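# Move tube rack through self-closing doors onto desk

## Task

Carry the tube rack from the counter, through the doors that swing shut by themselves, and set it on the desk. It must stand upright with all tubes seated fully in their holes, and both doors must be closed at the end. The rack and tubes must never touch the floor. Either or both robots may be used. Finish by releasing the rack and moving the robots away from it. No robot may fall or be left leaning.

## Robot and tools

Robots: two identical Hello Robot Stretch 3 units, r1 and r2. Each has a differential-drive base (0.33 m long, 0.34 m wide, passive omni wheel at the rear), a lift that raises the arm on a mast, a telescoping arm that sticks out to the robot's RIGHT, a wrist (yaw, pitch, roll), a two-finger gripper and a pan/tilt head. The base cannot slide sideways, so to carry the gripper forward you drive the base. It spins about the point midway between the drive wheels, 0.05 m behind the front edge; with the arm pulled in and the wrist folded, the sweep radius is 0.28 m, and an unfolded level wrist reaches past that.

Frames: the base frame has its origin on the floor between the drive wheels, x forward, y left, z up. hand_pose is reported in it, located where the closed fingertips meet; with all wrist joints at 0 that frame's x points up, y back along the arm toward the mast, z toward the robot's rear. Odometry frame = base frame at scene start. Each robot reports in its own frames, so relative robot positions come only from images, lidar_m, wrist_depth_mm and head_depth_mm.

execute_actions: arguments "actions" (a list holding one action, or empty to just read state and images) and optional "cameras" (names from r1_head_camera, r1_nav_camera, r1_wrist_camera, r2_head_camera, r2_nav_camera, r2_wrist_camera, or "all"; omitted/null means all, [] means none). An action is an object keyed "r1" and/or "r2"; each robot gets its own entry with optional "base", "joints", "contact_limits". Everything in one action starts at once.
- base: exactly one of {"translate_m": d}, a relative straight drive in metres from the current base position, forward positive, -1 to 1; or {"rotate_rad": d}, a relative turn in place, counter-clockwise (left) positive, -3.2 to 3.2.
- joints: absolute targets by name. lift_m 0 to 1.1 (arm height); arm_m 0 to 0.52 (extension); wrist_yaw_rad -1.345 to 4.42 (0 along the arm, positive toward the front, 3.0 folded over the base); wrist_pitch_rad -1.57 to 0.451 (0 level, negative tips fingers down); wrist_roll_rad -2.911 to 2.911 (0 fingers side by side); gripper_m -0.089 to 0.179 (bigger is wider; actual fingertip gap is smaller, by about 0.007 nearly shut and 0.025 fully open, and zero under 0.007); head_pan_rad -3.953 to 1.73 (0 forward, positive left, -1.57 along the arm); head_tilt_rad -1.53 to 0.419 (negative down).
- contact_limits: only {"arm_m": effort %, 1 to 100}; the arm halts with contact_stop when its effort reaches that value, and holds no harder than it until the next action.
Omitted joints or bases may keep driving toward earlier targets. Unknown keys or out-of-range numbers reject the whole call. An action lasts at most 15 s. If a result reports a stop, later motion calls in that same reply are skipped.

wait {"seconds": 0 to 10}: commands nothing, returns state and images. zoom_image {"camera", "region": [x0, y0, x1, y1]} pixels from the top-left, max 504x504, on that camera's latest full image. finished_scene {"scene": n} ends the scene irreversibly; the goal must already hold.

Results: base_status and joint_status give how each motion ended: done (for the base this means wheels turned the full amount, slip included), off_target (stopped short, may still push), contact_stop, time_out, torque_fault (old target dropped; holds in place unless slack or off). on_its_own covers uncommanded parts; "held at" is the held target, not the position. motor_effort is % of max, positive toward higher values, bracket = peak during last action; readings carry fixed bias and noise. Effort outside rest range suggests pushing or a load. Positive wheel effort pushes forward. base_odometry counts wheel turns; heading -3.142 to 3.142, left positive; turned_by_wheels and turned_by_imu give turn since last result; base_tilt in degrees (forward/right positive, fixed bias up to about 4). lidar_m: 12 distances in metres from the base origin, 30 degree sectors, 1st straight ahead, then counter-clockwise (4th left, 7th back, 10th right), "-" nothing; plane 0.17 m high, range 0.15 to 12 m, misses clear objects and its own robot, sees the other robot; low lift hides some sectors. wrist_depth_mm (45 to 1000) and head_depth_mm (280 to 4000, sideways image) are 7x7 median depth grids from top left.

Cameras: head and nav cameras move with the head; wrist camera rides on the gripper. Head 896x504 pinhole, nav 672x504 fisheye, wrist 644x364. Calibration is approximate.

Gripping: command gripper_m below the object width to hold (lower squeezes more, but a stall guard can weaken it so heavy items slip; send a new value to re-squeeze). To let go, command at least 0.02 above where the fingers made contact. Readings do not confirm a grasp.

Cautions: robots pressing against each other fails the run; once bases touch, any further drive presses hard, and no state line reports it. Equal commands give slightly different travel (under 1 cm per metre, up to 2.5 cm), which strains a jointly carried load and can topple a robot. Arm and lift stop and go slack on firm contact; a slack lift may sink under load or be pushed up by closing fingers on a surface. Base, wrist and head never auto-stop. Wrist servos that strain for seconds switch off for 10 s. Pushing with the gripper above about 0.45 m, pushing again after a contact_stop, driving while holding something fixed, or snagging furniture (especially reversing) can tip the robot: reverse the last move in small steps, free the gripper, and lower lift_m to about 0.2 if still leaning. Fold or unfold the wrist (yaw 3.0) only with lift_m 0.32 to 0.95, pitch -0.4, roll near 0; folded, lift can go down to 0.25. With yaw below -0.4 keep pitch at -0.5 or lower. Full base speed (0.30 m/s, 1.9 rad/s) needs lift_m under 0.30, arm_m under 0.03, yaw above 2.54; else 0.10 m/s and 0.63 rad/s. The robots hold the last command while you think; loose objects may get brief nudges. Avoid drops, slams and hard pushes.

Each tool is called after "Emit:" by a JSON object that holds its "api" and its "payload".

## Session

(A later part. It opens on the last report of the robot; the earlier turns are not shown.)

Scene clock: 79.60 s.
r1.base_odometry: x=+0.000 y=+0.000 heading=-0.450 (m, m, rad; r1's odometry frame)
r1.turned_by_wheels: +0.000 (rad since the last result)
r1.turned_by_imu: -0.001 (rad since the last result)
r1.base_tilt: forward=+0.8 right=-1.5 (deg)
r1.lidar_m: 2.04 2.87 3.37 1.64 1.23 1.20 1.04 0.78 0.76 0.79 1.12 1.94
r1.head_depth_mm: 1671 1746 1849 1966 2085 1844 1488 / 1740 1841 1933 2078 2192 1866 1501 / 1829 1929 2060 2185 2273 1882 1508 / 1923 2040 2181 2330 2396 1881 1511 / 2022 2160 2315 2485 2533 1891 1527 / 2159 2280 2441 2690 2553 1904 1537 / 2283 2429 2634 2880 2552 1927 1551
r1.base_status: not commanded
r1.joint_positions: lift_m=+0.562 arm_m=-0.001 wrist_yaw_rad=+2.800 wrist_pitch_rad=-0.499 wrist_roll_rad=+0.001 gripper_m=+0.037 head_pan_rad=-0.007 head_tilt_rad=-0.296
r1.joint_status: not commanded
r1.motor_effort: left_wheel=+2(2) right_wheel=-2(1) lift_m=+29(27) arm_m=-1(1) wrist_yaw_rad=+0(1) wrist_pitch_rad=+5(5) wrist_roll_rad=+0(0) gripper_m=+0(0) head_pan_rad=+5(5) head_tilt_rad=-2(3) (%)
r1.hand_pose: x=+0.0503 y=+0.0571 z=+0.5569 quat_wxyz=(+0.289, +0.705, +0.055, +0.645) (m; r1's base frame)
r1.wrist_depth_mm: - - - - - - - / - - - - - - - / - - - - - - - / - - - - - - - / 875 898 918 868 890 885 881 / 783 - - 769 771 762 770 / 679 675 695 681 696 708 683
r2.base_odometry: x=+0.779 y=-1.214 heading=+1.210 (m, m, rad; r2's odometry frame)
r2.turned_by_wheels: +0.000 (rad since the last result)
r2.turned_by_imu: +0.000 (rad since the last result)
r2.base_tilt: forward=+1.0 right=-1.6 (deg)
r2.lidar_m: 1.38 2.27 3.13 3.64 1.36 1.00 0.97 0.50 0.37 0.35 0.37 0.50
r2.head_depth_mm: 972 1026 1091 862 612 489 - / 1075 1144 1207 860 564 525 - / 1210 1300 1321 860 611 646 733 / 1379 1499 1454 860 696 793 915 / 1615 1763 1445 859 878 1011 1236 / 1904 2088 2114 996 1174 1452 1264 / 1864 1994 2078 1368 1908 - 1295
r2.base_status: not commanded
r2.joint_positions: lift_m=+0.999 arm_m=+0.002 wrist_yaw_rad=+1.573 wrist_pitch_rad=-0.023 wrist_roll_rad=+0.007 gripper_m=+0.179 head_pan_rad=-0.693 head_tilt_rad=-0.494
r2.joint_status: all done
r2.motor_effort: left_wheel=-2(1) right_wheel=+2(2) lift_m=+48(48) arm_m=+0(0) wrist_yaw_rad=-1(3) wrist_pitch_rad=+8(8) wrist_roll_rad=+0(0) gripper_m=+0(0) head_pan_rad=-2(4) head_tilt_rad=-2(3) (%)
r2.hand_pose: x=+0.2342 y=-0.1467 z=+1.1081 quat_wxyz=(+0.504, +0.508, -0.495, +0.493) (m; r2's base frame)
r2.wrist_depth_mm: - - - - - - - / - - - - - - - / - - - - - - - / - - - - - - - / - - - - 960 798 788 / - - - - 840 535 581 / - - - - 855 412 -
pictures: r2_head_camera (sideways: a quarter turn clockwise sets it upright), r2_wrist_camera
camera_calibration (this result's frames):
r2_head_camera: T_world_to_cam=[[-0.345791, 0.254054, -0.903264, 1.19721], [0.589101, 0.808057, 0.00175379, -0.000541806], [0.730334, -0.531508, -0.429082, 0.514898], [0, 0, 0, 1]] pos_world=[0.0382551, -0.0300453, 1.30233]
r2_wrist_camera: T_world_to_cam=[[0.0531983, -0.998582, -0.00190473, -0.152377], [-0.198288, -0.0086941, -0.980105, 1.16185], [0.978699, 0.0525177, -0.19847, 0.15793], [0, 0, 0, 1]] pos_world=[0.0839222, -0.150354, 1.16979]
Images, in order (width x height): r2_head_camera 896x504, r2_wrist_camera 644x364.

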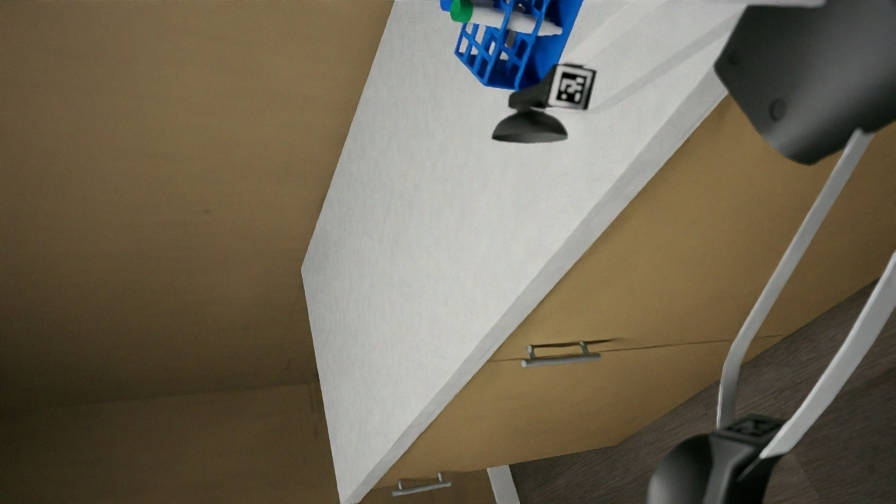

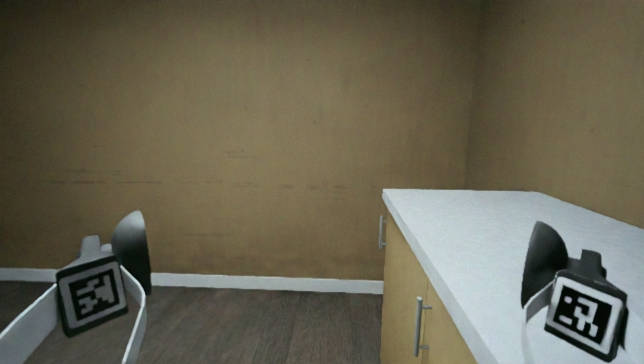

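Emit:
{"api": "execute_actions", "payload": {"actions": [{"r2":{"base":{"translate_m":-0.2},"joints":{"head_pan_rad":-0.9}}}], "cameras": []}}

Emit:
{"api": "execute_actions", "payload": {"actions": [{"r2":{"joints":{"arm_m":0.45}}}], "cameras": []}}

Emit:
{"api": "execute_actions", "payload": {"actions": [{"r2":{"joints":{"lift_m":0.86}}}], "cameras": ["r2_head_camera","r2_wrist_camera"]}}

Scene clock: 87.13 s.
r1.base_odometry: x=+0.000 y=+0.000 heading=-0.450 (m, m, rad; r1's odometry frame)
r1.turned_by_wheels: +0.000 (rad since the last result)
r1.turned_by_imu: -0.001 (rad since the last result)
r1.base_tilt: forward=+0.8 right=-1.5 (deg)
r1.lidar_m: 2.03 2.87 3.36 1.64 1.24 1.20 1.04 0.78 0.76 0.79 1.12 1.94
r1.head_depth_mm: 1673 1756 1856 1961 2097 1838 1496 / 1737 1840 1950 2058 2183 1857 1504 / 1818 1920 2046 2188 2294 1872 1509 / 1916 2044 2171 2325 2393 1889 1520 / 2035 2146 2325 2471 2514 1900 1523 / 2152 2291 2459 2665 2516 1912 1522 / 2293 2454 2642 2871 2574 1926 1546
r1.base_status: not commanded
r1.joint_positions: lift_m=+0.562 arm_m=-0.001 wrist_yaw_rad=+2.800 wrist_pitch_rad=-0.499 wrist_roll_rad=+0.001 gripper_m=+0.037 head_pan_rad=-0.007 head_tilt_rad=-0.296
r1.joint_status: not commanded
r1.motor_effort: left_wheel=+2(2) right_wheel=-1(1) lift_m=+29(29) arm_m=-2(2) wrist_yaw_rad=+0(0) wrist_pitch_rad=+5(5) wrist_roll_rad=+0(0) gripper_m=+0(0) head_pan_rad=+5(5) head_tilt_rad=-3(3) (%)
r1.hand_pose: x=+0.0503 y=+0.0571 z=+0.5569 quat_wxyz=(+0.289, +0.705, +0.055, +0.645) (m; r1's base frame)
r1.wrist_depth_mm: - - - - - - - / - - - - - - - / - - - - - - - / - - - - - - - / 889 910 904 913 926 882 889 / 774 - - 783 774 773 772 / 686 681 692 683 690 665 678
r2.base_odometry: x=+0.708 y=-1.401 heading=+1.210 (m, m, rad; r2's odometry frame)
r2.turned_by_wheels: +0.000 (rad since the last result)
r2.turned_by_imu: -0.001 (rad since the last result)
r2.base_tilt: forward=+1.0 right=-1.7 (deg)
r2.lidar_m: 1.38 2.46 3.21 2.90 1.08 0.79 0.77 0.80 0.37 0.35 0.37 0.50
r2.head_depth_mm: 848 904 967 862 652 - - / 911 975 1052 860 638 - - / 991 1069 1146 862 600 511 - / 1080 1173 1247 752 587 610 750 / 1193 1309 1356 810 638 731 869 / 1328 1482 1446 858 737 892 1131 / 1506 1689 1444 858 916 1125 1302
r2.base_status: done
r2.joint_positions: lift_m=+0.999 arm_m=+0.002 wrist_yaw_rad=+1.573 wrist_pitch_rad=-0.023 wrist_roll_rad=+0.007 gripper_m=+0.179 head_pan_rad=-0.893 head_tilt_rad=-0.494
r2.joint_status: all done
r2.motor_effort: left_wheel=-1(5) right_wheel=+2(3) lift_m=+48(48) arm_m=+0(0) wrist_yaw_rad=-3(2) wrist_pitch_rad=+8(8) wrist_roll_rad=+0(0) gripper_m=+1(1) head_pan_rad=-2(14) head_tilt_rad=-2(2) (%)
r2.hand_pose: x=+0.2342 y=-0.1467 z=+1.1081 quat_wxyz=(+0.504, +0.508, -0.495, +0.493) (m; r2's base frame)
r2.wrist_depth_mm: - - - - - - - / - - - - - - - / - - - - - - - / - - - - - - - / - - - - 942 786 799 / - - - - 844 540 405 / - - - - 823 411 -
pictures: none
No camera images: the call's "cameras" was empty. Leave "cameras" out to get every camera's image.

Scene clock: 91.60 s.
r1.base_odometry: x=+0.000 y=+0.000 heading=-0.450 (m, m, rad; r1's odometry frame)
r1.turned_by_wheels: +0.000 (rad since the last result)
r1.turned_by_imu: -0.001 (rad since the last result)
r1.base_tilt: forward=+0.7 right=-1.5 (deg)
r1.lidar_m: 2.03 2.86 3.36 1.65 1.23 1.20 1.04 0.78 0.76 0.79 1.12 1.94
r1.head_depth_mm: 1670 1749 1854 1961 2075 1851 1496 / 1744 1831 1957 2069 2203 1848 1490 / 1833 1909 2055 2200 2277 1872 1511 / 1922 2034 2173 2321 2391 1883 1515 / 2030 2135 2308 2465 2506 1895 1528 / 2145 2295 2461 2661 2536 1913 1533 / 2267 2455 2642 2884 2556 1932 1541
r1.base_status: not commanded
r1.joint_positions: lift_m=+0.562 arm_m=-0.001 wrist_yaw_rad=+2.800 wrist_pitch_rad=-0.499 wrist_roll_rad=+0.001 gripper_m=+0.037 head_pan_rad=-0.007 head_tilt_rad=-0.296
r1.joint_status: not commanded
r1.motor_effort: left_wheel=+2(2) right_wheel=-2(2) lift_m=+28(28) arm_m=-2(2) wrist_yaw_rad=+0(0) wrist_pitch_rad=+5(5) wrist_roll_rad=+0(0) gripper_m=+1(0) head_pan_rad=+5(5) head_tilt_rad=-2(2) (%)
r1.hand_pose: x=+0.0503 y=+0.0571 z=+0.5569 quat_wxyz=(+0.289, +0.705, +0.055, +0.645) (m; r1's base frame)
r1.wrist_depth_mm: - - - - - - - / - - - - - - - / - - - - - - - / - - - - - - - / 874 920 914 859 899 878 909 / 786 - - 793 774 763 791 / 678 678 689 664 683 674 685
r2.base_odometry: x=+0.708 y=-1.401 heading=+1.210 (m, m, rad; r2's odometry frame)
r2.turned_by_wheels: +0.000 (rad since the last result)
r2.turned_by_imu: +0.000 (rad since the last result)
r2.base_tilt: forward=+1.0 right=-1.6 (deg)
r2.lidar_m: 1.38 2.47 3.22 2.90 1.08 0.79 0.77 0.80 0.37 0.35 0.37 0.50
r2.head_depth_mm: 846 902 963 837 612 474 464 / 910 978 1054 861 611 474 529 / 991 1065 1144 860 611 523 607 / 1078 1174 1243 750 610 613 714 / 1194 1306 1355 812 637 732 864 / 1329 1467 1444 860 737 889 1108 / 1495 1690 1447 857 912 1138 1300
r2.base_status: not commanded
r2.joint_positions: lift_m=+0.999 arm_m=+0.450 wrist_yaw_rad=+1.571 wrist_pitch_rad=-0.023 wrist_roll_rad=+0.007 gripper_m=+0.179 head_pan_rad=-0.893 head_tilt_rad=-0.494
r2.joint_status: all done
r2.motor_effort: left_wheel=-1(1) right_wheel=+2(2) lift_m=+48(48) arm_m=+3(4) wrist_yaw_rad=+0(1) wrist_pitch_rad=+8(8) wrist_roll_rad=+0(0) gripper_m=+1(1) head_pan_rad=-4(2) head_tilt_rad=-2(2) (%)
r2.hand_pose: x=+0.2342 y=-0.5947 z=+1.1081 quat_wxyz=(+0.504, +0.508, -0.496, +0.492) (m; r2's base frame)
r2.wrist_depth_mm: - - - - - 718 455 / - - - - - 707 456 / - - - - - 701 454 / - - - - - 694 451 / - - 851 705 770 695 438 / - - 524 429 526 539 402 / - 422 401 402 402 409 -
pictures: none
No camera images: the call's "cameras" was empty. Leave "cameras" out to get every camera's image.

Scene clock: 93.70 s.
r1.base_odometry: x=+0.000 y=+0.000 heading=-0.450 (m, m, rad; r1's odometry frame)
r1.turned_by_wheels: +0.000 (rad since the last result)
r1.turned_by_imu: +0.000 (rad since the last result)
r1.base_tilt: forward=+0.8 right=-1.6 (deg)
r1.lidar_m: 2.04 2.87 3.37 1.64 1.23 1.20 1.04 0.78 0.76 0.79 1.12 1.94
r1.head_depth_mm: 1664 1747 1849 1958 2108 1843 1498 / 1750 1837 1953 2058 2188 1860 1498 / 1823 1928 2059 2190 2268 1869 1506 / 1929 2039 2172 2332 2402 1885 1521 / 2034 2167 2314 2495 2509 1897 1527 / 2149 2280 2455 2669 2535 1908 1531 / 2291 2432 2640 2897 2577 1925 1538
r1.base_status: not commanded
r1.joint_positions: lift_m=+0.562 arm_m=-0.001 wrist_yaw_rad=+2.800 wrist_pitch_rad=-0.499 wrist_roll_rad=+0.001 gripper_m=+0.037 head_pan_rad=-0.007 head_tilt_rad=-0.296
r1.joint_status: not commanded
r1.motor_effort: left_wheel=+2(2) right_wheel=-2(2) lift_m=+28(28) arm_m=-2(2) wrist_yaw_rad=-1(1) wrist_pitch_rad=+5(5) wrist_roll_rad=+0(0) gripper_m=+0(0) head_pan_rad=+4(5) head_tilt_rad=-2(3) (%)
r1.hand_pose: x=+0.0503 y=+0.0571 z=+0.5569 quat_wxyz=(+0.289, +0.705, +0.055, +0.645) (m; r1's base frame)
r1.wrist_depth_mm: - - - - - - - / - - - - - - - / - - - - - - - / - - - - - - - / 872 889 948 891 909 882 901 / 778 - - 757 784 780 770 / 691 688 682 687 682 683 674
r2.base_odometry: x=+0.708 y=-1.401 heading=+1.210 (m, m, rad; r2's odometry frame)
r2.turned_by_wheels: +0.000 (rad since the last result)
r2.turned_by_imu: +0.000 (rad since the last result)
r2.base_tilt: forward=+1.0 right=-1.5 (deg)
r2.lidar_m: 1.38 2.47 3.21 2.90 1.08 0.79 0.77 0.80 0.37 0.35 0.37 0.50
r2.head_depth_mm: 844 901 966 861 587 473 464 / 909 977 1053 859 611 474 529 / 990 1067 1145 861 611 524 607 / 1083 1179 1244 750 610 612 712 / 1195 1313 1350 811 637 730 867 / 1331 1472 1439 856 737 889 1108 / 1499 1686 1440 856 915 1140 1298
r2.base_status: not commanded
r2.joint_positions: lift_m=+0.861 arm_m=+0.450 wrist_yaw_rad=+1.571 wrist_pitch_rad=-0.023 wrist_roll_rad=+0.007 gripper_m=+0.179 head_pan_rad=-0.893 head_tilt_rad=-0.494
r2.joint_status: all done
r2.motor_effort: left_wheel=-1(1) right_wheel=+2(2) lift_m=+19(43) arm_m=+2(3) wrist_yaw_rad=+0(1) wrist_pitch_rad=+8(8) wrist_roll_rad=+0(0) gripper_m=+0(0) head_pan_rad=-2(2) head_tilt_rad=-3(2) (%)
r2.hand_pose: x=+0.2342 y=-0.5947 z=+0.9692 quat_wxyz=(+0.504, +0.508, -0.496, +0.492) (m; r2's base frame)
r2.wrist_depth_mm: - - - - - 703 457 / - - - - - 708 454 / - - - - - 703 453 / - - 671 401 676 602 452 / - 380 363 365 368 369 384 / 282 248 250 250 252 253 271 / 181 189 190 191 192 192 -
pictures: r2_head_camera (sideways: a quarter turn clockwise sets it upright), r2_wrist_camera
camera_calibration (this result's frames):
r2_head_camera: T_world_to_cam=[[-0.288372, 0.317737, -0.903264, 1.19686], [0.738009, 0.674789, 0.00175379, -0.00145015], [0.610069, -0.666111, -0.429082, 0.515631], [0, 0, 0, 1]] pos_world=[0.031639, -0.035839, 1.30233]
r2_wrist_camera: T_world_to_cam=[[0.0511055, -0.998691, -0.00190221, -0.599622], [-0.19826, -0.0082786, -0.980115, 1.022], [0.978816, 0.0504664, -0.198423, 0.152584], [0, 0, 0, 1]] pos_world=[0.0839138, -0.598077, 1.03082]
Images, in order (width x height): r2_head_camera 896x504, r2_wrist_camera 644x364.

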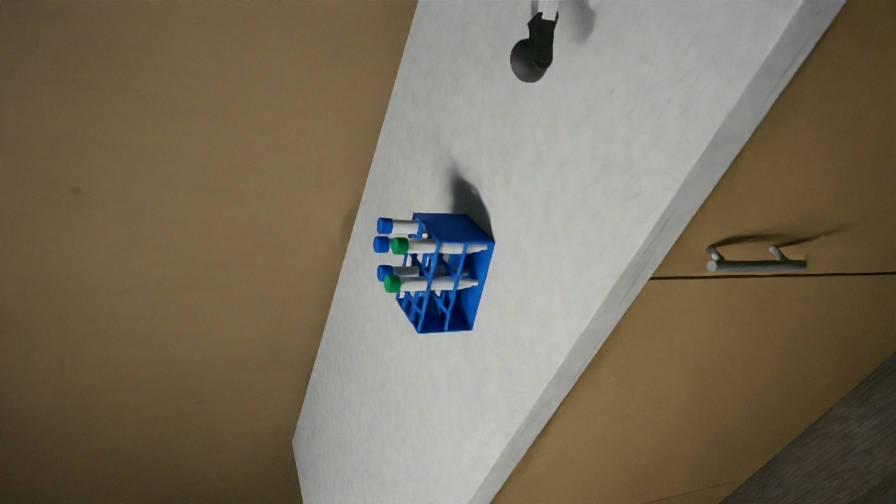

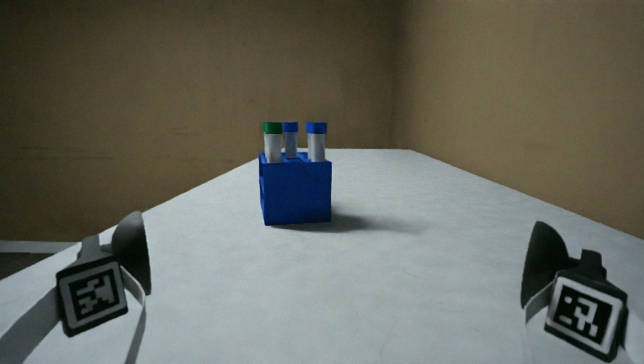

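Emit:
{"api": "execute_actions", "payload": {"actions": [{"r2":{"base":{"translate_m":0.17},"joints":{"lift_m":0.835,"arm_m":0.40}}}], "cameras": ["r2_head_camera","r2_wrist_camera"]}}

Scene clock: 99.37 s.
r1.base_odometry: x=+0.000 y=+0.000 heading=-0.450 (m, m, rad; r1's odometry frame)
r1.turned_by_wheels: +0.000 (rad since the last result)
r1.turned_by_imu: -0.001 (rad since the last result)
r1.base_tilt: forward=+0.9 right=-1.4 (deg)
r1.lidar_m: 2.03 2.87 3.36 1.64 1.23 1.20 1.04 0.78 0.76 0.80 1.12 1.94
r1.head_depth_mm: 1662 1752 1858 1961 2088 1845 1491 / 1748 1840 1951 2060 2193 1856 1503 / 1817 1914 2059 2173 2289 1866 1496 / 1926 2044 2166 2329 2400 1886 1514 / 2034 2159 2317 2479 2524 1896 1527 / 2133 2297 2448 2672 2553 1908 1532 / 2279 2442 2640 2894 2565 1928 1540
r1.base_status: not commanded
r1.joint_positions: lift_m=+0.562 arm_m=-0.001 wrist_yaw_rad=+2.800 wrist_pitch_rad=-0.499 wrist_roll_rad=+0.001 gripper_m=+0.037 head_pan_rad=-0.007 head_tilt_rad=-0.296
r1.joint_status: not commanded
r1.motor_effort: left_wheel=+2(2) right_wheel=-1(1) lift_m=+28(28) arm_m=-2(2) wrist_yaw_rad=+0(0) wrist_pitch_rad=+5(5) wrist_roll_rad=+0(0) gripper_m=+0(0) head_pan_rad=+4(4) head_tilt_rad=-3(3) (%)
r1.hand_pose: x=+0.0503 y=+0.0571 z=+0.5569 quat_wxyz=(+0.289, +0.705, +0.055, +0.645) (m; r1's base frame)
r1.wrist_depth_mm: - - - - - - - / - - - - - - - / - - - - - - - / - - - - - - - / 889 908 928 889 901 891 898 / 777 - - 775 766 768 780 / 678 662 693 682 687 671 678
r2.base_odometry: x=+0.768 y=-1.242 heading=+1.209 (m, m, rad; r2's odometry frame)
r2.turned_by_wheels: +0.000 (rad since the last result)
r2.turned_by_imu: +0.000 (rad since the last result)
r2.base_tilt: forward=+0.9 right=-1.7 (deg)
r2.lidar_m: 1.38 2.30 3.15 3.51 1.32 0.97 0.94 0.50 0.37 0.35 0.37 0.50
r2.head_depth_mm: 849 902 969 863 639 475 466 / 916 979 1059 733 588 475 521 / 992 1070 1148 694 612 525 612 / 1083 1177 1248 861 612 621 716 / 1195 1315 1356 861 637 730 867 / 1334 1477 1453 858 737 893 1105 / 1504 1691 1450 856 903 1140 1295
r2.base_status: done
r2.joint_positions: lift_m=+0.838 arm_m=+0.400 wrist_yaw_rad=+1.570 wrist_pitch_rad=+0.007 wrist_roll_rad=+0.008 gripper_m=+0.179 head_pan_rad=-0.893 head_tilt_rad=-0.494
r2.joint_status: lift_m contact_stop (moved -0.022 of -0.026); the others done
r2.on_its_own: lift_m is slack since a contact_stop, until your next command for it
r2.motor_effort: left_wheel=-4(6) right_wheel=+9(18) lift_m=+34(34) arm_m=-3(4) wrist_yaw_rad=+0(1) wrist_pitch_rad=-3(8) wrist_roll_rad=+0(1) gripper_m=+1(1) head_pan_rad=-3(2) head_tilt_rad=-2(2) (%)
r2.hand_pose: x=+0.2350 y=-0.5456 z=+0.9546 quat_wxyz=(+0.497, +0.500, -0.504, +0.499) (m; r2's base frame)
r2.wrist_depth_mm: - - - - - 812 517 / - - - - - 802 516 / - - - 261 - 792 514 / - - - 217 601 691 517 / - 400 342 218 318 354 359 / - 226 228 217 231 233 252 / 162 170 171 172 173 174 -
pictures: r2_head_camera (sideways: a quarter turn clockwise sets it upright), r2_wrist_camera
camera_calibration (this result's frames):
r2_head_camera: T_world_to_cam=[[-0.288377, 0.317743, -0.90326, 1.19685], [0.738009, 0.674788, 0.00175438, -0.00145091], [0.610066, -0.666108, -0.429091, 0.515642], [0, 0, 0, 1]] pos_world=[0.031639, -0.035839, 1.30233]
r2_wrist_camera: T_world_to_cam=[[0.0498378, -0.998757, -0.00116895, -0.55109], [-0.168093, -0.00723408, -0.985745, 1.00717], [0.984511, 0.0493238, -0.168244, 0.115665], [0, 0, 0, 1]] pos_world=[0.0828905, -0.548824, 1.01163]
Images, in order (width x height): r2_head_camera 896x504, r2_wrist_camera 644x364.

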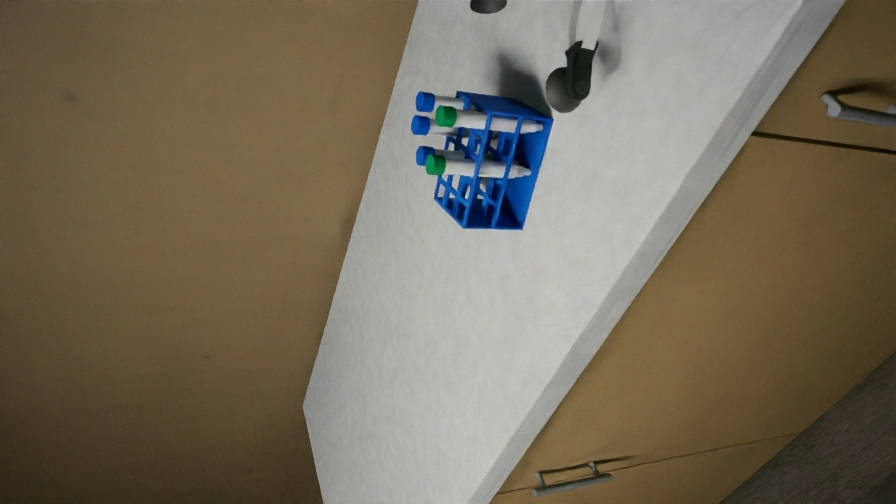

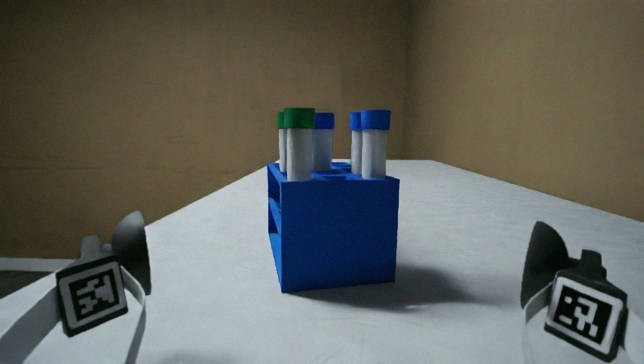

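Emit:
{"api": "execute_actions", "payload": {"actions": [{"r2":{"base":{"translate_m":0.09},"joints":{"lift_m":0.85}}}], "cameras": ["r2_head_camera","r2_wrist_camera"]}}

Scene clock: 104.23 s.
r1.base_odometry: x=+0.000 y=+0.000 heading=-0.450 (m, m, rad; r1's odometry frame)
r1.turned_by_wheels: +0.000 (rad since the last result)
r1.turned_by_imu: -0.001 (rad since the last result)
r1.base_tilt: forward=+0.7 right=-1.6 (deg)
r1.lidar_m: 2.04 2.86 3.37 1.65 1.24 1.20 1.04 0.78 0.76 0.79 1.12 1.94
r1.head_depth_mm: 1665 1756 1858 1966 2090 1843 1492 / 1750 1837 1939 2079 2190 1874 1494 / 1817 1939 2057 2186 2291 1867 1505 / 1918 2050 2174 2340 2390 1888 1515 / 2019 2158 2302 2470 2522 1896 1531 / 2153 2286 2462 2676 2548 1917 1536 / 2275 2428 2623 2876 2575 1929 1540
r1.base_status: not commanded
r1.joint_positions: lift_m=+0.562 arm_m=-0.001 wrist_yaw_rad=+2.800 wrist_pitch_rad=-0.499 wrist_roll_rad=+0.001 gripper_m=+0.037 head_pan_rad=-0.007 head_tilt_rad=-0.296
r1.joint_status: not commanded
r1.motor_effort: left_wheel=+2(2) right_wheel=-1(2) lift_m=+28(28) arm_m=-2(2) wrist_yaw_rad=+0(0) wrist_pitch_rad=+5(5) wrist_roll_rad=+0(0) gripper_m=+1(1) head_pan_rad=+5(5) head_tilt_rad=-3(2) (%)
r1.hand_pose: x=+0.0503 y=+0.0571 z=+0.5569 quat_wxyz=(+0.289, +0.705, +0.055, +0.645) (m; r1's base frame)
r1.wrist_depth_mm: - - - - - - - / - - - - - - - / - - - - - - - / - - - - - - - / 891 895 915 886 903 880 899 / 764 - - 771 775 781 762 / 693 675 688 680 682 680 692
r2.base_odometry: x=+0.800 y=-1.158 heading=+1.209 (m, m, rad; r2's odometry frame)
r2.turned_by_wheels: +0.000 (rad since the last result)
r2.turned_by_imu: +0.000 (rad since the last result)
r2.base_tilt: forward=+1.0 right=-1.5 (deg)
r2.lidar_m: 2.12 2.19 3.03 3.79 1.44 1.06 1.02 0.50 0.37 0.35 0.37 0.50
r2.head_depth_mm: 848 902 969 815 580 475 465 / 912 979 1060 862 588 474 528 / 993 1073 1144 861 610 524 609 / 1081 1178 1245 859 610 619 714 / 1192 1317 1356 858 637 732 867 / 1332 1477 1439 858 738 889 1105 / 1503 1686 1766 857 918 1140 1292
r2.base_status: done
r2.joint_positions: lift_m=+0.849 arm_m=+0.400 wrist_yaw_rad=+1.570 wrist_pitch_rad=-0.016 wrist_roll_rad=+0.008 gripper_m=+0.179 head_pan_rad=-0.893 head_tilt_rad=-0.494
r2.joint_status: all done
r2.motor_effort: left_wheel=-1(2) right_wheel=+1(12) lift_m=+48(55) arm_m=-2(3) wrist_yaw_rad=+1(0) wrist_pitch_rad=+5(6) wrist_roll_rad=+0(0) gripper_m=+1(0) head_pan_rad=-2(2) head_tilt_rad=-3(3) (%)
r2.hand_pose: x=+0.2345 y=-0.5456 z=+0.9600 quat_wxyz=(+0.503, +0.506, -0.498, +0.494) (m; r2's base frame)
r2.wrist_depth_mm: - - - - - 801 524 / - - - - - 811 513 / - - - 172 155 793 522 / - - 538 178 160 658 493 / - 375 288 128 137 346 352 / - 231 207 129 139 236 253 / 168 175 161 134 144 179 -
pictures: r2_head_camera (sideways: a quarter turn clockwise sets it upright), r2_wrist_camera
camera_calibration (this result's frames):
r2_head_camera: T_world_to_cam=[[-0.288415, 0.31779, -0.903231, 1.19681], [0.73801, 0.674788, 0.00175859, -0.00145641], [0.610048, -0.666086, -0.429151, 0.515721], [0, 0, 0, 1]] pos_world=[0.031639, -0.035839, 1.30233]
r2_wrist_camera: T_world_to_cam=[[0.049785, -0.998757, -0.00236269, -0.549875], [-0.191116, -0.0072046, -0.981541, 1.01376], [0.980304, 0.0493175, -0.191238, 0.140208], [0, 0, 0, 1]] pos_world=[0.0836761, -0.548802, 1.02056]
Images, in order (width x height): r2_head_camera 896x504, r2_wrist_camera 644x364.

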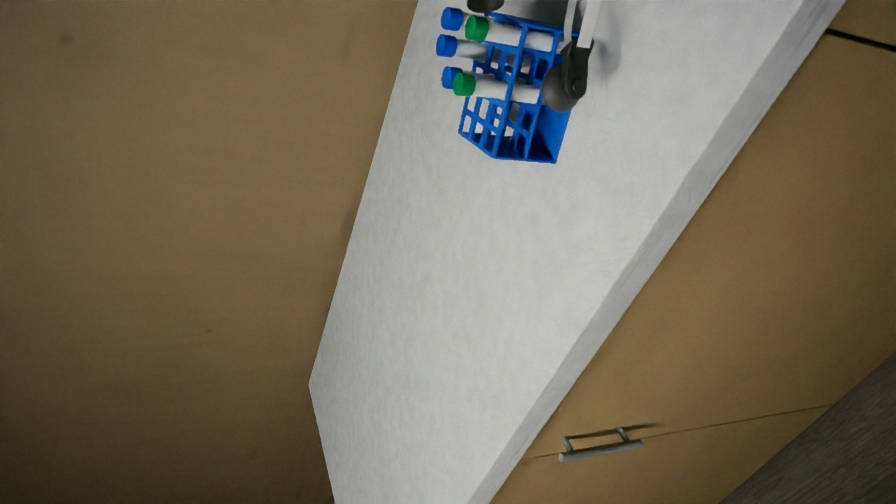

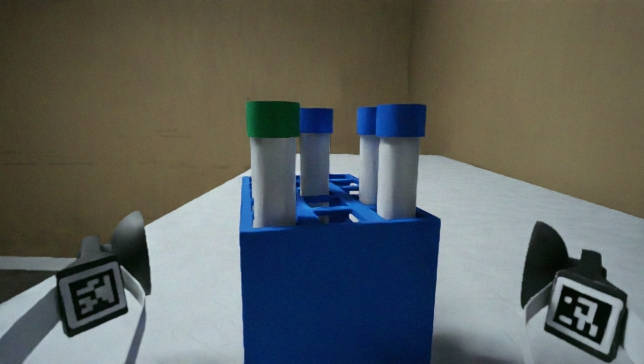

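Emit:
{"api": "execute_actions", "payload": {"actions": [{"r2":{"base":{"translate_m":0.02},"joints":{"gripper_m":0.05}}}], "cameras": []}}

Emit:
{"api": "execute_actions", "payload": {"actions": [{"r2":{"joints":{"lift_m":0.93}}}], "cameras": ["r2_head_camera","r2_wrist_camera"]}}

Scene clock: 108.80 s.
r1.base_odometry: x=+0.000 y=+0.000 heading=-0.450 (m, m, rad; r1's odometry frame)
r1.turned_by_wheels: +0.000 (rad since the last result)
r1.turned_by_imu: -0.001 (rad since the last result)
r1.base_tilt: forward=+0.8 right=-1.4 (deg)
r1.lidar_m: 2.03 2.86 3.37 1.64 1.23 1.20 1.04 0.78 0.76 0.80 1.12 1.94
r1.head_depth_mm: 1662 1748 1852 1966 2087 1849 1494 / 1742 1831 1947 2071 2190 1864 1501 / 1824 1918 2038 2177 2281 1868 1507 / 1930 2048 2184 2333 2399 1885 1513 / 2037 2159 2304 2496 2514 1899 1522 / 2150 2307 2476 2658 2546 1919 1532 / 2274 2443 2651 2884 2561 1922 1538
r1.base_status: not commanded
r1.joint_positions: lift_m=+0.562 arm_m=-0.001 wrist_yaw_rad=+2.800 wrist_pitch_rad=-0.499 wrist_roll_rad=+0.001 gripper_m=+0.037 head_pan_rad=-0.007 head_tilt_rad=-0.296
r1.joint_status: not commanded
r1.motor_effort: left_wheel=+2(2) right_wheel=-1(1) lift_m=+28(28) arm_m=-1(2) wrist_yaw_rad=+0(0) wrist_pitch_rad=+5(4) wrist_roll_rad=+0(0) gripper_m=+1(0) head_pan_rad=+5(5) head_tilt_rad=-2(3) (%)
r1.hand_pose: x=+0.0503 y=+0.0571 z=+0.5569 quat_wxyz=(+0.289, +0.705, +0.055, +0.645) (m; r1's base frame)
r1.wrist_depth_mm: - - - - - - - / - - - - - - - / - - - - - - - / - - - - - - - / 868 888 923 923 885 893 892 / 772 - - 791 763 775 788 / 688 670 681 682 675 680 691
r2.base_odometry: x=+0.807 y=-1.139 heading=+1.209 (m, m, rad; r2's odometry frame)
r2.turned_by_wheels: +0.000 (rad since the last result)
r2.turned_by_imu: +0.000 (rad since the last result)
r2.base_tilt: forward=+0.9 right=-1.6 (deg)
r2.lidar_m: 2.09 2.18 3.00 3.77 1.47 1.08 1.04 0.50 0.37 0.35 0.37 0.50
r2.head_depth_mm: 847 905 969 840 564 474 467 / 913 986 1056 860 597 474 529 / 991 1071 1148 860 610 524 608 / 1084 1178 1246 860 611 619 713 / 1196 1312 1355 857 636 731 866 / 1333 1474 1445 857 739 893 1109 / 1500 1692 1765 859 914 1140 1299
r2.base_status: done
r2.joint_positions: lift_m=+0.850 arm_m=+0.400 wrist_yaw_rad=+1.570 wrist_pitch_rad=-0.015 wrist_roll_rad=+0.008 gripper_m=+0.051 head_pan_rad=-0.893 head_tilt_rad=-0.494
r2.joint_status: all done
r2.motor_effort: left_wheel=-1(1) right_wheel=+2(7) lift_m=+48(48) arm_m=-2(2) wrist_yaw_rad=+0(0) wrist_pitch_rad=+5(5) wrist_roll_rad=+0(0) gripper_m=-18(92) head_pan_rad=-3(5) head_tilt_rad=-2(2) (%)
r2.hand_pose: x=+0.2345 y=-0.5456 z=+0.9603 quat_wxyz=(+0.502, +0.505, -0.498, +0.494) (m; r2's base frame)
r2.wrist_depth_mm: - - - - - 806 522 / - - - - - 804 516 / - - - 154 127 801 519 / - - 221 164 133 668 496 / - 419 129 116 129 351 350 / 248 248 108 114 127 246 238 / 176 177 165 118 132 171 180
pictures: none
No camera images: the call's "cameras" was empty. Leave "cameras" out to get every camera's image.

Scene clock: 110.37 s.
r1.base_odometry: x=+0.000 y=+0.000 heading=-0.450 (m, m, rad; r1's odometry frame)
r1.turned_by_wheels: +0.000 (rad since the last result)
r1.turned_by_imu: +0.000 (rad since the last result)
r1.base_tilt: forward=+0.8 right=-1.6 (deg)
r1.lidar_m: 2.03 2.88 3.35 1.64 1.24 1.20 1.04 0.78 0.76 0.80 1.12 1.94
r1.head_depth_mm: 1659 1742 1853 1961 2069 1838 1494 / 1750 1839 1947 2084 2177 1854 1499 / 1823 1915 2055 2189 2290 1864 1511 / 1917 2045 2168 2331 2400 1884 1513 / 2044 2147 2312 2471 2543 1894 1527 / 2154 2285 2468 2673 2535 1903 1535 / 2283 2450 2647 2886 2572 1920 1539
r1.base_status: not commanded
r1.joint_positions: lift_m=+0.562 arm_m=-0.001 wrist_yaw_rad=+2.800 wrist_pitch_rad=-0.499 wrist_roll_rad=+0.001 gripper_m=+0.037 head_pan_rad=-0.007 head_tilt_rad=-0.296
r1.joint_status: not commanded
r1.motor_effort: left_wheel=+2(2) right_wheel=-1(1) lift_m=+28(28) arm_m=-1(1) wrist_yaw_rad=+0(0) wrist_pitch_rad=+5(4) wrist_roll_rad=+0(0) gripper_m=+1(1) head_pan_rad=+5(5) head_tilt_rad=-2(3) (%)
r1.hand_pose: x=+0.0503 y=+0.0571 z=+0.5569 quat_wxyz=(+0.289, +0.705, +0.055, +0.645) (m; r1's base frame)
r1.wrist_depth_mm: - - - - - - - / - - - - - - - / - - - - - - - / - - - - - - - / 902 910 911 888 891 891 916 / 768 - - 776 771 790 771 / 684 666 671 679 669 692 678
r2.base_odometry: x=+0.807 y=-1.139 heading=+1.209 (m, m, rad; r2's odometry frame)
r2.turned_by_wheels: +0.000 (rad since the last result)
r2.turned_by_imu: +0.000 (rad since the last result)
r2.base_tilt: forward=+1.1 right=-1.6 (deg)
r2.lidar_m: 2.09 2.18 3.00 3.78 1.47 1.08 1.05 0.50 0.37 0.35 0.37 0.50
r2.head_depth_mm: 848 904 956 558 587 474 467 / 915 980 1057 614 612 475 529 / 990 1070 1148 860 610 523 609 / 1084 1178 1243 859 611 620 714 / 1192 1315 1359 858 636 730 867 / 1334 1474 1445 857 737 893 1109 / 1500 1705 1769 857 917 1139 1300
r2.base_status: not commanded
r2.joint_positions: lift_m=+0.929 arm_m=+0.400 wrist_yaw_rad=+1.570 wrist_pitch_rad=-0.029 wrist_roll_rad=+0.008 gripper_m=+0.051 head_pan_rad=-0.893 head_tilt_rad=-0.494
r2.joint_status: all done
r2.motor_effort: left_wheel=-1(1) right_wheel=+2(2) lift_m=+49(55) arm_m=-1(2) wrist_yaw_rad=+1(0) wrist_pitch_rad=+10(10) wrist_roll_rad=+0(0) gripper_m=-18(17) head_pan_rad=-3(2) head_tilt_rad=-3(2) (%)
r2.hand_pose: x=+0.2341 y=-0.5456 z=+1.0365 quat_wxyz=(+0.506, +0.509, -0.495, +0.490) (m; r2's base frame)
r2.wrist_depth_mm: - - - - - 813 519 / - - - - - 808 520 / - - - 164 135 796 518 / - - - 170 155 771 517 / - - 146 117 133 562 490 / - - 108 115 129 399 386 / - 291 267 118 133 280 294
pictures: r2_head_camera (sideways: a quarter turn clockwise sets it upright), r2_wrist_camera
camera_calibration (this result's frames):
r2_head_camera: T_world_to_cam=[[-0.288415, 0.31779, -0.903231, 1.19681], [0.73801, 0.674788, 0.0017586, -0.00145641], [0.610048, -0.666086, -0.429151, 0.515721], [0, 0, 0, 1]] pos_world=[0.031639, -0.035839, 1.30233]
r2_wrist_camera: T_world_to_cam=[[0.0497464, -0.998757, -0.00304493, -0.548958], [-0.204278, -0.00719039, -0.978887, 1.08914], [0.977648, 0.0493181, -0.204382, 0.169484], [0, 0, 0, 1]] pos_world=[0.0841008, -0.548803, 1.09911]
Images, in order (width x height): r2_head_camera 896x504, r2_wrist_camera 644x364.

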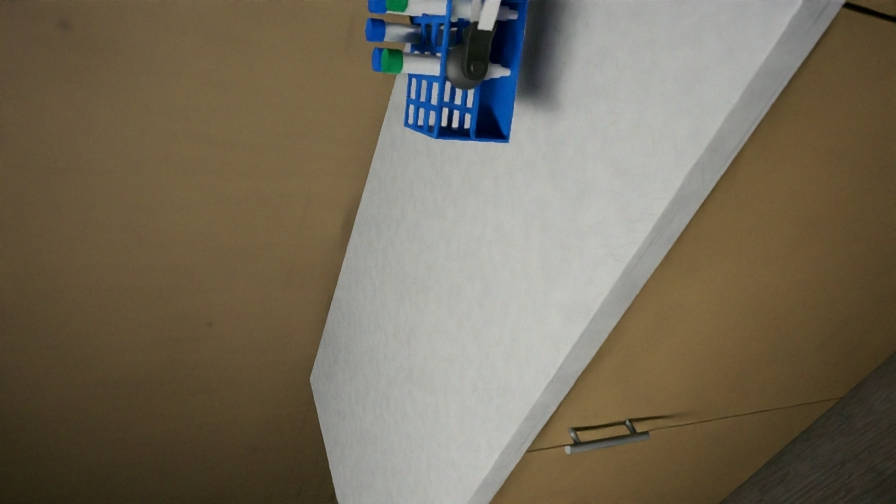

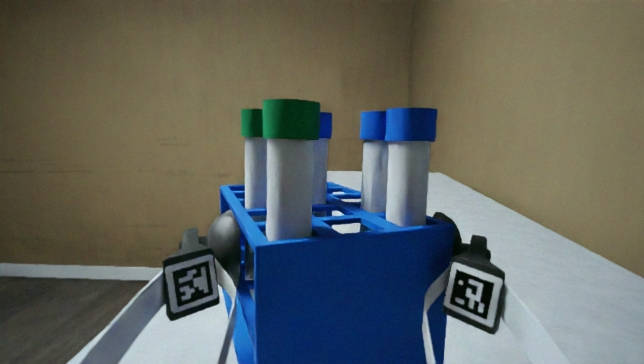

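Emit:
{"api": "execute_actions", "payload": {"actions": [{"r2":{"joints":{"arm_m":0.0}},"r1":{"base":{"rotate_rad":0.18},"joints":{"gripper_m":0.12}}}], "cameras": []}}

Emit:
{"api": "execute_actions", "payload": {"actions": [{"r1":{"base":{"translate_m":1.0}}}], "cameras": []}}

Emit:
{"api": "execute_actions", "payload": {"actions": [{"r1":{"base":{"rotate_rad":0.94},"joints":{"head_pan_rad":-1.57,"head_tilt_rad":-0.3}}}], "cameras": ["r1_head_camera","r1_nav_camera","r2_wrist_camera"]}}

Scene clock: 127.53 s.
r1.base_odometry: x=+0.000 y=+0.000 heading=-0.270 (m, m, rad; r1's odometry frame)
r1.turned_by_wheels: +0.180 (rad since the last result)
r1.turned_by_imu: +0.178 (rad since the last result)
r1.base_tilt: forward=+0.9 right=-1.5 (deg)
r1.lidar_m: 2.19 3.03 2.62 1.43 1.20 1.20 0.90 0.76 0.76 0.86 1.42 1.94
r1.head_depth_mm: 1792 1852 1954 2099 2182 1846 1485 / 1907 1993 2114 2249 2327 1855 1504 / 2025 2149 2265 2454 2464 1868 1506 / 2184 2330 2474 2667 2504 1871 1511 / 2360 2541 2716 2959 2502 1894 1524 / 2561 2796 2978 3211 2539 1912 1530 / 2813 3036 3367 3516 2568 1929 1547
r1.base_status: done
r1.joint_positions: lift_m=+0.562 arm_m=-0.001 wrist_yaw_rad=+2.800 wrist_pitch_rad=-0.499 wrist_roll_rad=+0.001 gripper_m=+0.120 head_pan_rad=-0.007 head_tilt_rad=-0.296
r1.joint_status: all done
r1.motor_effort: left_wheel=-2(6) right_wheel=+3(6) lift_m=+28(28) arm_m=-1(2) wrist_yaw_rad=+0(0) wrist_pitch_rad=+5(4) wrist_roll_rad=+0(0) gripper_m=+0(81) head_pan_rad=+5(4) head_tilt_rad=-3(3) (%)
r1.hand_pose: x=+0.0503 y=+0.0571 z=+0.5569 quat_wxyz=(+0.289, +0.705, +0.055, +0.645) (m; r1's base frame)
r1.wrist_depth_mm: - - - - - - - / - - - - - - - / - - - - - - - / - - - - - - - / 872 - 894 887 882 900 886 / 755 - 774 783 785 778 771 / 685 668 683 678 691 677 681
r2.base_odometry: x=+0.807 y=-1.139 heading=+1.209 (m, m, rad; r2's odometry frame)
r2.turned_by_wheels: +0.000 (rad since the last result)
r2.turned_by_imu: +0.000 (rad since the last result)
r2.base_tilt: forward=+0.9 right=-1.6 (deg)
r2.lidar_m: 2.10 2.18 2.99 3.79 1.47 1.08 1.05 0.50 0.37 0.35 0.37 0.50
r2.head_depth_mm: 847 906 967 862 611 474 - / 913 982 1056 862 612 477 - / 992 1071 1149 860 610 518 591 / 1085 1177 1245 860 610 610 720 / 1198 1307 1358 860 611 314 791 / 1335 1481 1446 857 695 312 307 / 1512 1697 1764 856 836 297 1221
r2.base_status: not commanded
r2.joint_positions: lift_m=+0.929 arm_m=+0.002 wrist_yaw_rad=+1.570 wrist_pitch_rad=-0.029 wrist_roll_rad=+0.008 gripper_m=+0.051 head_pan_rad=-0.893 head_tilt_rad=-0.494
r2.joint_status: all done
joint sent to its limit — the command would take r2.arm_m past its lower limit, so that joint was sent only as far as its limit.
r2.motor_effort: left_wheel=-1(1) right_wheel=+1(1) lift_m=+49(49) arm_m=-3(3) wrist_yaw_rad=+1(2) wrist_pitch_rad=+10(10) wrist_roll_rad=+0(0) gripper_m=-18(17) head_pan_rad=-2(2) head_tilt_rad=-2(3) (%)
r2.hand_pose: x=+0.2341 y=-0.1478 z=+1.0365 quat_wxyz=(+0.506, +0.509, -0.495, +0.490) (m; r2's base frame)
r2.wrist_depth_mm: - - - - - - - / - - - - - - - / - - - 164 136 - - / - - - 170 155 - 923 / - - 146 117 133 562 567 / - - 108 115 129 402 387 / - - - 118 134 418 296
pictures: none
No camera images: the call's "cameras" was empty. Leave "cameras" out to get every camera's image.

Scene clock: 138.47 s.
r1.base_odometry: x=+0.964 y=-0.267 heading=-0.270 (m, m, rad; r1's odometry frame)
r1.turned_by_wheels: +0.000 (rad since the last result)
r1.turned_by_imu: +0.007 (rad since the last result)
r1.base_tilt: forward=+0.8 right=-1.6 (deg)
r1.lidar_m: 1.37 2.22 2.71 2.29 1.94 1.93 1.70 1.44 1.44 1.43 1.21 1.20
r1.head_depth_mm: 1102 1161 1218 1288 1372 1465 1485 / 1178 1239 1316 1398 1488 1600 1493 / 1267 1335 1419 1522 1629 1740 1508 / 1357 1446 1545 1646 1788 1841 1514 / 1473 1579 1701 1834 2009 1899 1525 / 1600 1728 1891 2052 2225 1910 1534 / 1764 1922 2109 2333 2438 1930 1540
r1.base_status: done
r1.joint_positions: lift_m=+0.562 arm_m=-0.001 wrist_yaw_rad=+2.800 wrist_pitch_rad=-0.499 wrist_roll_rad=+0.001 gripper_m=+0.120 head_pan_rad=-0.007 head_tilt_rad=-0.296
r1.joint_status: not commanded
r1.motor_effort: left_wheel=-3(4) right_wheel=+2(6) lift_m=+29(29) arm_m=-2(1) wrist_yaw_rad=+0(0) wrist_pitch_rad=+5(5) wrist_roll_rad=+0(0) gripper_m=+0(0) head_pan_rad=+5(5) head_tilt_rad=-3(2) (%)
r1.hand_pose: x=+0.0503 y=+0.0571 z=+0.5569 quat_wxyz=(+0.289, +0.705, +0.055, +0.645) (m; r1's base frame)
r1.wrist_depth_mm: - - - - - - - / - - - - - - - / - - - - - - - / - - - - - - - / 877 - 880 879 883 891 898 / 782 - 765 771 773 769 770 / 679 663 675 692 683 687 679
r2.base_odometry: x=+0.807 y=-1.139 heading=+1.209 (m, m, rad; r2's odometry frame)
r2.turned_by_wheels: +0.000 (rad since the last result)
r2.turned_by_imu: -0.001 (rad since the last result)
r2.base_tilt: forward=+0.9 right=-1.6 (deg)
r2.lidar_m: 2.09 2.18 2.99 2.31 1.47 1.08 1.04 0.50 0.37 0.35 0.37 0.50
r2.head_depth_mm: 848 905 971 861 611 474 - / 914 981 1057 862 611 477 - / 994 1070 1150 860 611 518 590 / 1086 1179 1248 861 611 611 718 / 1200 1315 1358 860 610 313 791 / 1335 1488 1446 857 696 312 307 / 1506 1690 1773 857 833 297 1219
r2.base_status: not commanded
r2.joint_positions: lift_m=+0.929 arm_m=+0.002 wrist_yaw_rad=+1.570 wrist_pitch_rad=-0.029 wrist_roll_rad=+0.008 gripper_m=+0.051 head_pan_rad=-0.893 head_tilt_rad=-0.494
r2.joint_status: not commanded
r2.motor_effort: left_wheel=-1(1) right_wheel=+2(1) lift_m=+49(49) arm_m=-3(2) wrist_yaw_rad=+1(0) wrist_pitch_rad=+10(10) wrist_roll_rad=+0(0) gripper_m=-17(17) head_pan_rad=-2(4) head_tilt_rad=-2(2) (%)
r2.hand_pose: x=+0.2341 y=-0.1478 z=+1.0365 quat_wxyz=(+0.506, +0.509, -0.495, +0.490) (m; r2's base frame)
r2.wrist_depth_mm: - - - - - - - / - - - - - - - / - - - 164 136 - - / - - - 169 155 - 912 / - - 146 117 133 565 573 / - - 108 115 128 404 390 / - - - 118 134 421 297
pictures: none
No camera images: the call's "cameras" was empty. Leave "cameras" out to get every camera's image.

Scene clock: 140.93 s.
r1.base_odometry: x=+0.964 y=-0.267 heading=+0.670 (m, m, rad; r1's odometry frame)
r1.turned_by_wheels: +0.940 (rad since the last result)
r1.turned_by_imu: +0.937 (rad since the last result)
r1.base_tilt: forward=+0.9 right=-1.4 (deg)
r1.lidar_m: 2.22 2.46 1.95 1.93 1.83 1.45 1.43 1.53 1.21 1.20 1.30 1.96
r1.head_depth_mm: 1002 1062 1132 1205 1282 1375 1448 / 1013 1073 1140 1212 1303 1393 1457 / 1025 1083 1149 1229 1317 1418 1480 / 1028 1087 1162 1236 1327 1426 1492 / 1046 1091 1159 1241 1353 1452 1525 / 1057 1117 1184 1274 1356 1482 1533 / 1064 1126 1197 1285 1378 1489 1546
r1.base_status: done
r1.joint_positions: lift_m=+0.562 arm_m=-0.001 wrist_yaw_rad=+2.800 wrist_pitch_rad=-0.499 wrist_roll_rad=+0.001 gripper_m=+0.120 head_pan_rad=-1.563 head_tilt_rad=-0.296
r1.joint_status: all done
r1.motor_effort: left_wheel=-2(7) right_wheel=+3(6) lift_m=+29(29) arm_m=-2(2) wrist_yaw_rad=+0(1) wrist_pitch_rad=+5(5) wrist_roll_rad=+0(0) gripper_m=+0(1) head_pan_rad=-4(55) head_tilt_rad=-2(3) (%)
r1.hand_pose: x=+0.0503 y=+0.0571 z=+0.5569 quat_wxyz=(+0.289, +0.705, +0.055, +0.645) (m; r1's base frame)
r1.wrist_depth_mm: - - - - - - - / - - - - - - - / - - - - - - - / - - - - - - - / 875 - 887 864 888 869 882 / 763 - 770 759 775 781 769 / 684 663 680 679 675 678 675
r2.base_odometry: x=+0.807 y=-1.139 heading=+1.209 (m, m, rad; r2's odometry frame)
r2.turned_by_wheels: +0.000 (rad since the last result)
r2.turned_by_imu: +0.000 (rad since the last result)
r2.base_tilt: forward=+1.0 right=-1.6 (deg)
r2.lidar_m: 2.10 2.18 3.00 2.33 1.47 1.08 1.04 0.50 0.37 0.35 0.37 0.50
r2.head_depth_mm: 851 905 967 863 611 474 - / 915 978 1057 861 612 477 - / 991 1069 1149 858 611 518 590 / 1086 1177 1247 858 610 610 720 / 1197 1317 1353 857 610 314 792 / 1330 1481 1446 857 695 312 308 / 1505 1695 1762 858 833 297 1220
r2.base_status: not commanded
r2.joint_positions: lift_m=+0.929 arm_m=+0.002 wrist_yaw_rad=+1.570 wrist_pitch_rad=-0.029 wrist_roll_rad=+0.008 gripper_m=+0.051 head_pan_rad=-0.893 head_tilt_rad=-0.494
r2.joint_status: not commanded
r2.motor_effort: left_wheel=-1(1) right_wheel=+2(2) lift_m=+49(49) arm_m=-2(2) wrist_yaw_rad=+2(1) wrist_pitch_rad=+10(10) wrist_roll_rad=+0(0) gripper_m=-17(17) head_pan_rad=-3(2) head_tilt_rad=-2(2) (%)
r2.hand_pose: x=+0.2341 y=-0.1478 z=+1.0365 quat_wxyz=(+0.506, +0.509, -0.495, +0.490) (m; r2's base frame)
r2.wrist_depth_mm: - - - - - - - / - - - - - - - / - - - 164 136 - - / - - - 170 155 - 919 / - - 146 117 133 566 568 / - - 108 115 128 400 390 / - - - 118 133 422 297
pictures: r1_head_camera (sideways: a quarter turn clockwise sets it upright), r1_nav_camera (sideways: a quarter turn counterclockwise sets it upright), r2_wrist_camera
camera_calibration (this result's frames):
r1_head_camera: T_world_to_cam=[[0.0281191, 0.322816, -0.946044, 1.25229], [0.999455, 0.00727094, 0.0321877, -0.0473237], [0.0172693, -0.946434, -0.322436, 0.378787], [0, 0, 0, 1]] pos_world=[0.00554316, -0.0454198, 1.30838]
r1_nav_camera: T_world_to_cam=[[-0.0525972, -0.325437, 0.9441, -1.18375], [-0.99835, 0.0389573, -0.0421908, 0.108342], [-0.0230491, -0.944761, -0.326949, 0.381588], [0, 0, 0, 1]] pos_world=[0.0546967, -0.0289467, 1.24691]
r2_wrist_camera: T_world_to_cam=[[0.0497463, -0.998757, -0.00304498, -0.151679], [-0.204279, -0.00719036, -0.978886, 1.092], [0.977648, 0.049318, -0.204383, 0.149867], [0, 0, 0, 1]] pos_world=[0.0841008, -0.15103, 1.09911]
Images, in order (width x height): r1_head_camera 896x504, r1_nav_camera 672x504, r2_wrist_camera 644x364.

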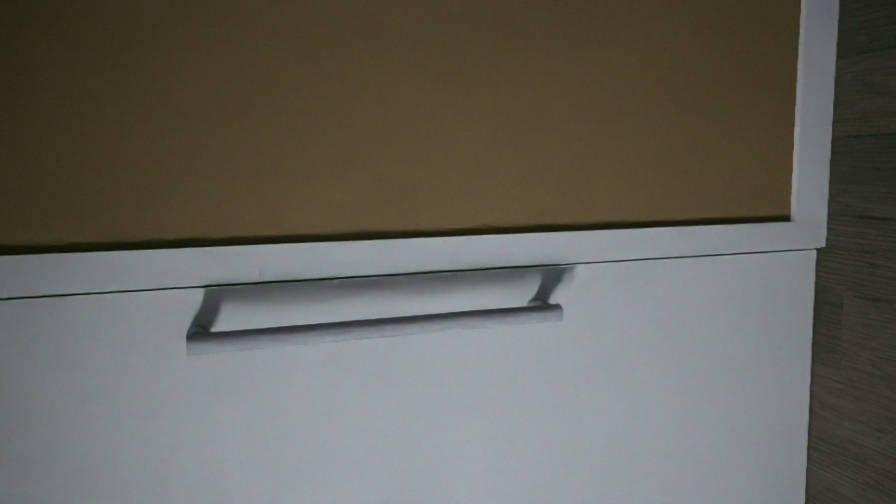

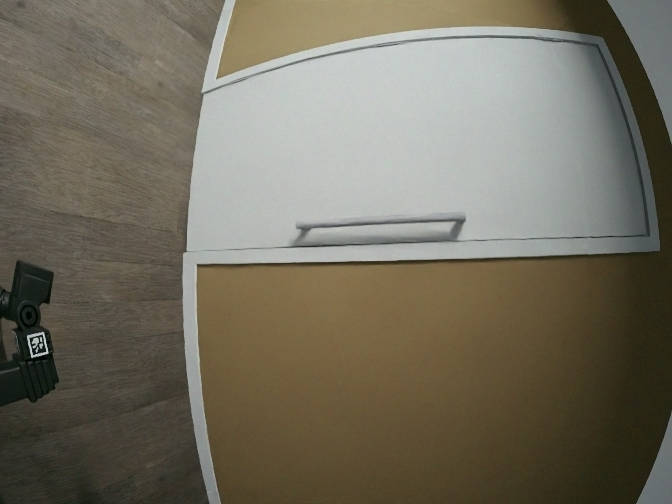

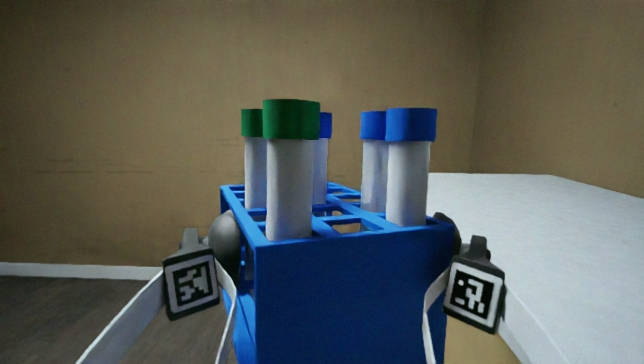

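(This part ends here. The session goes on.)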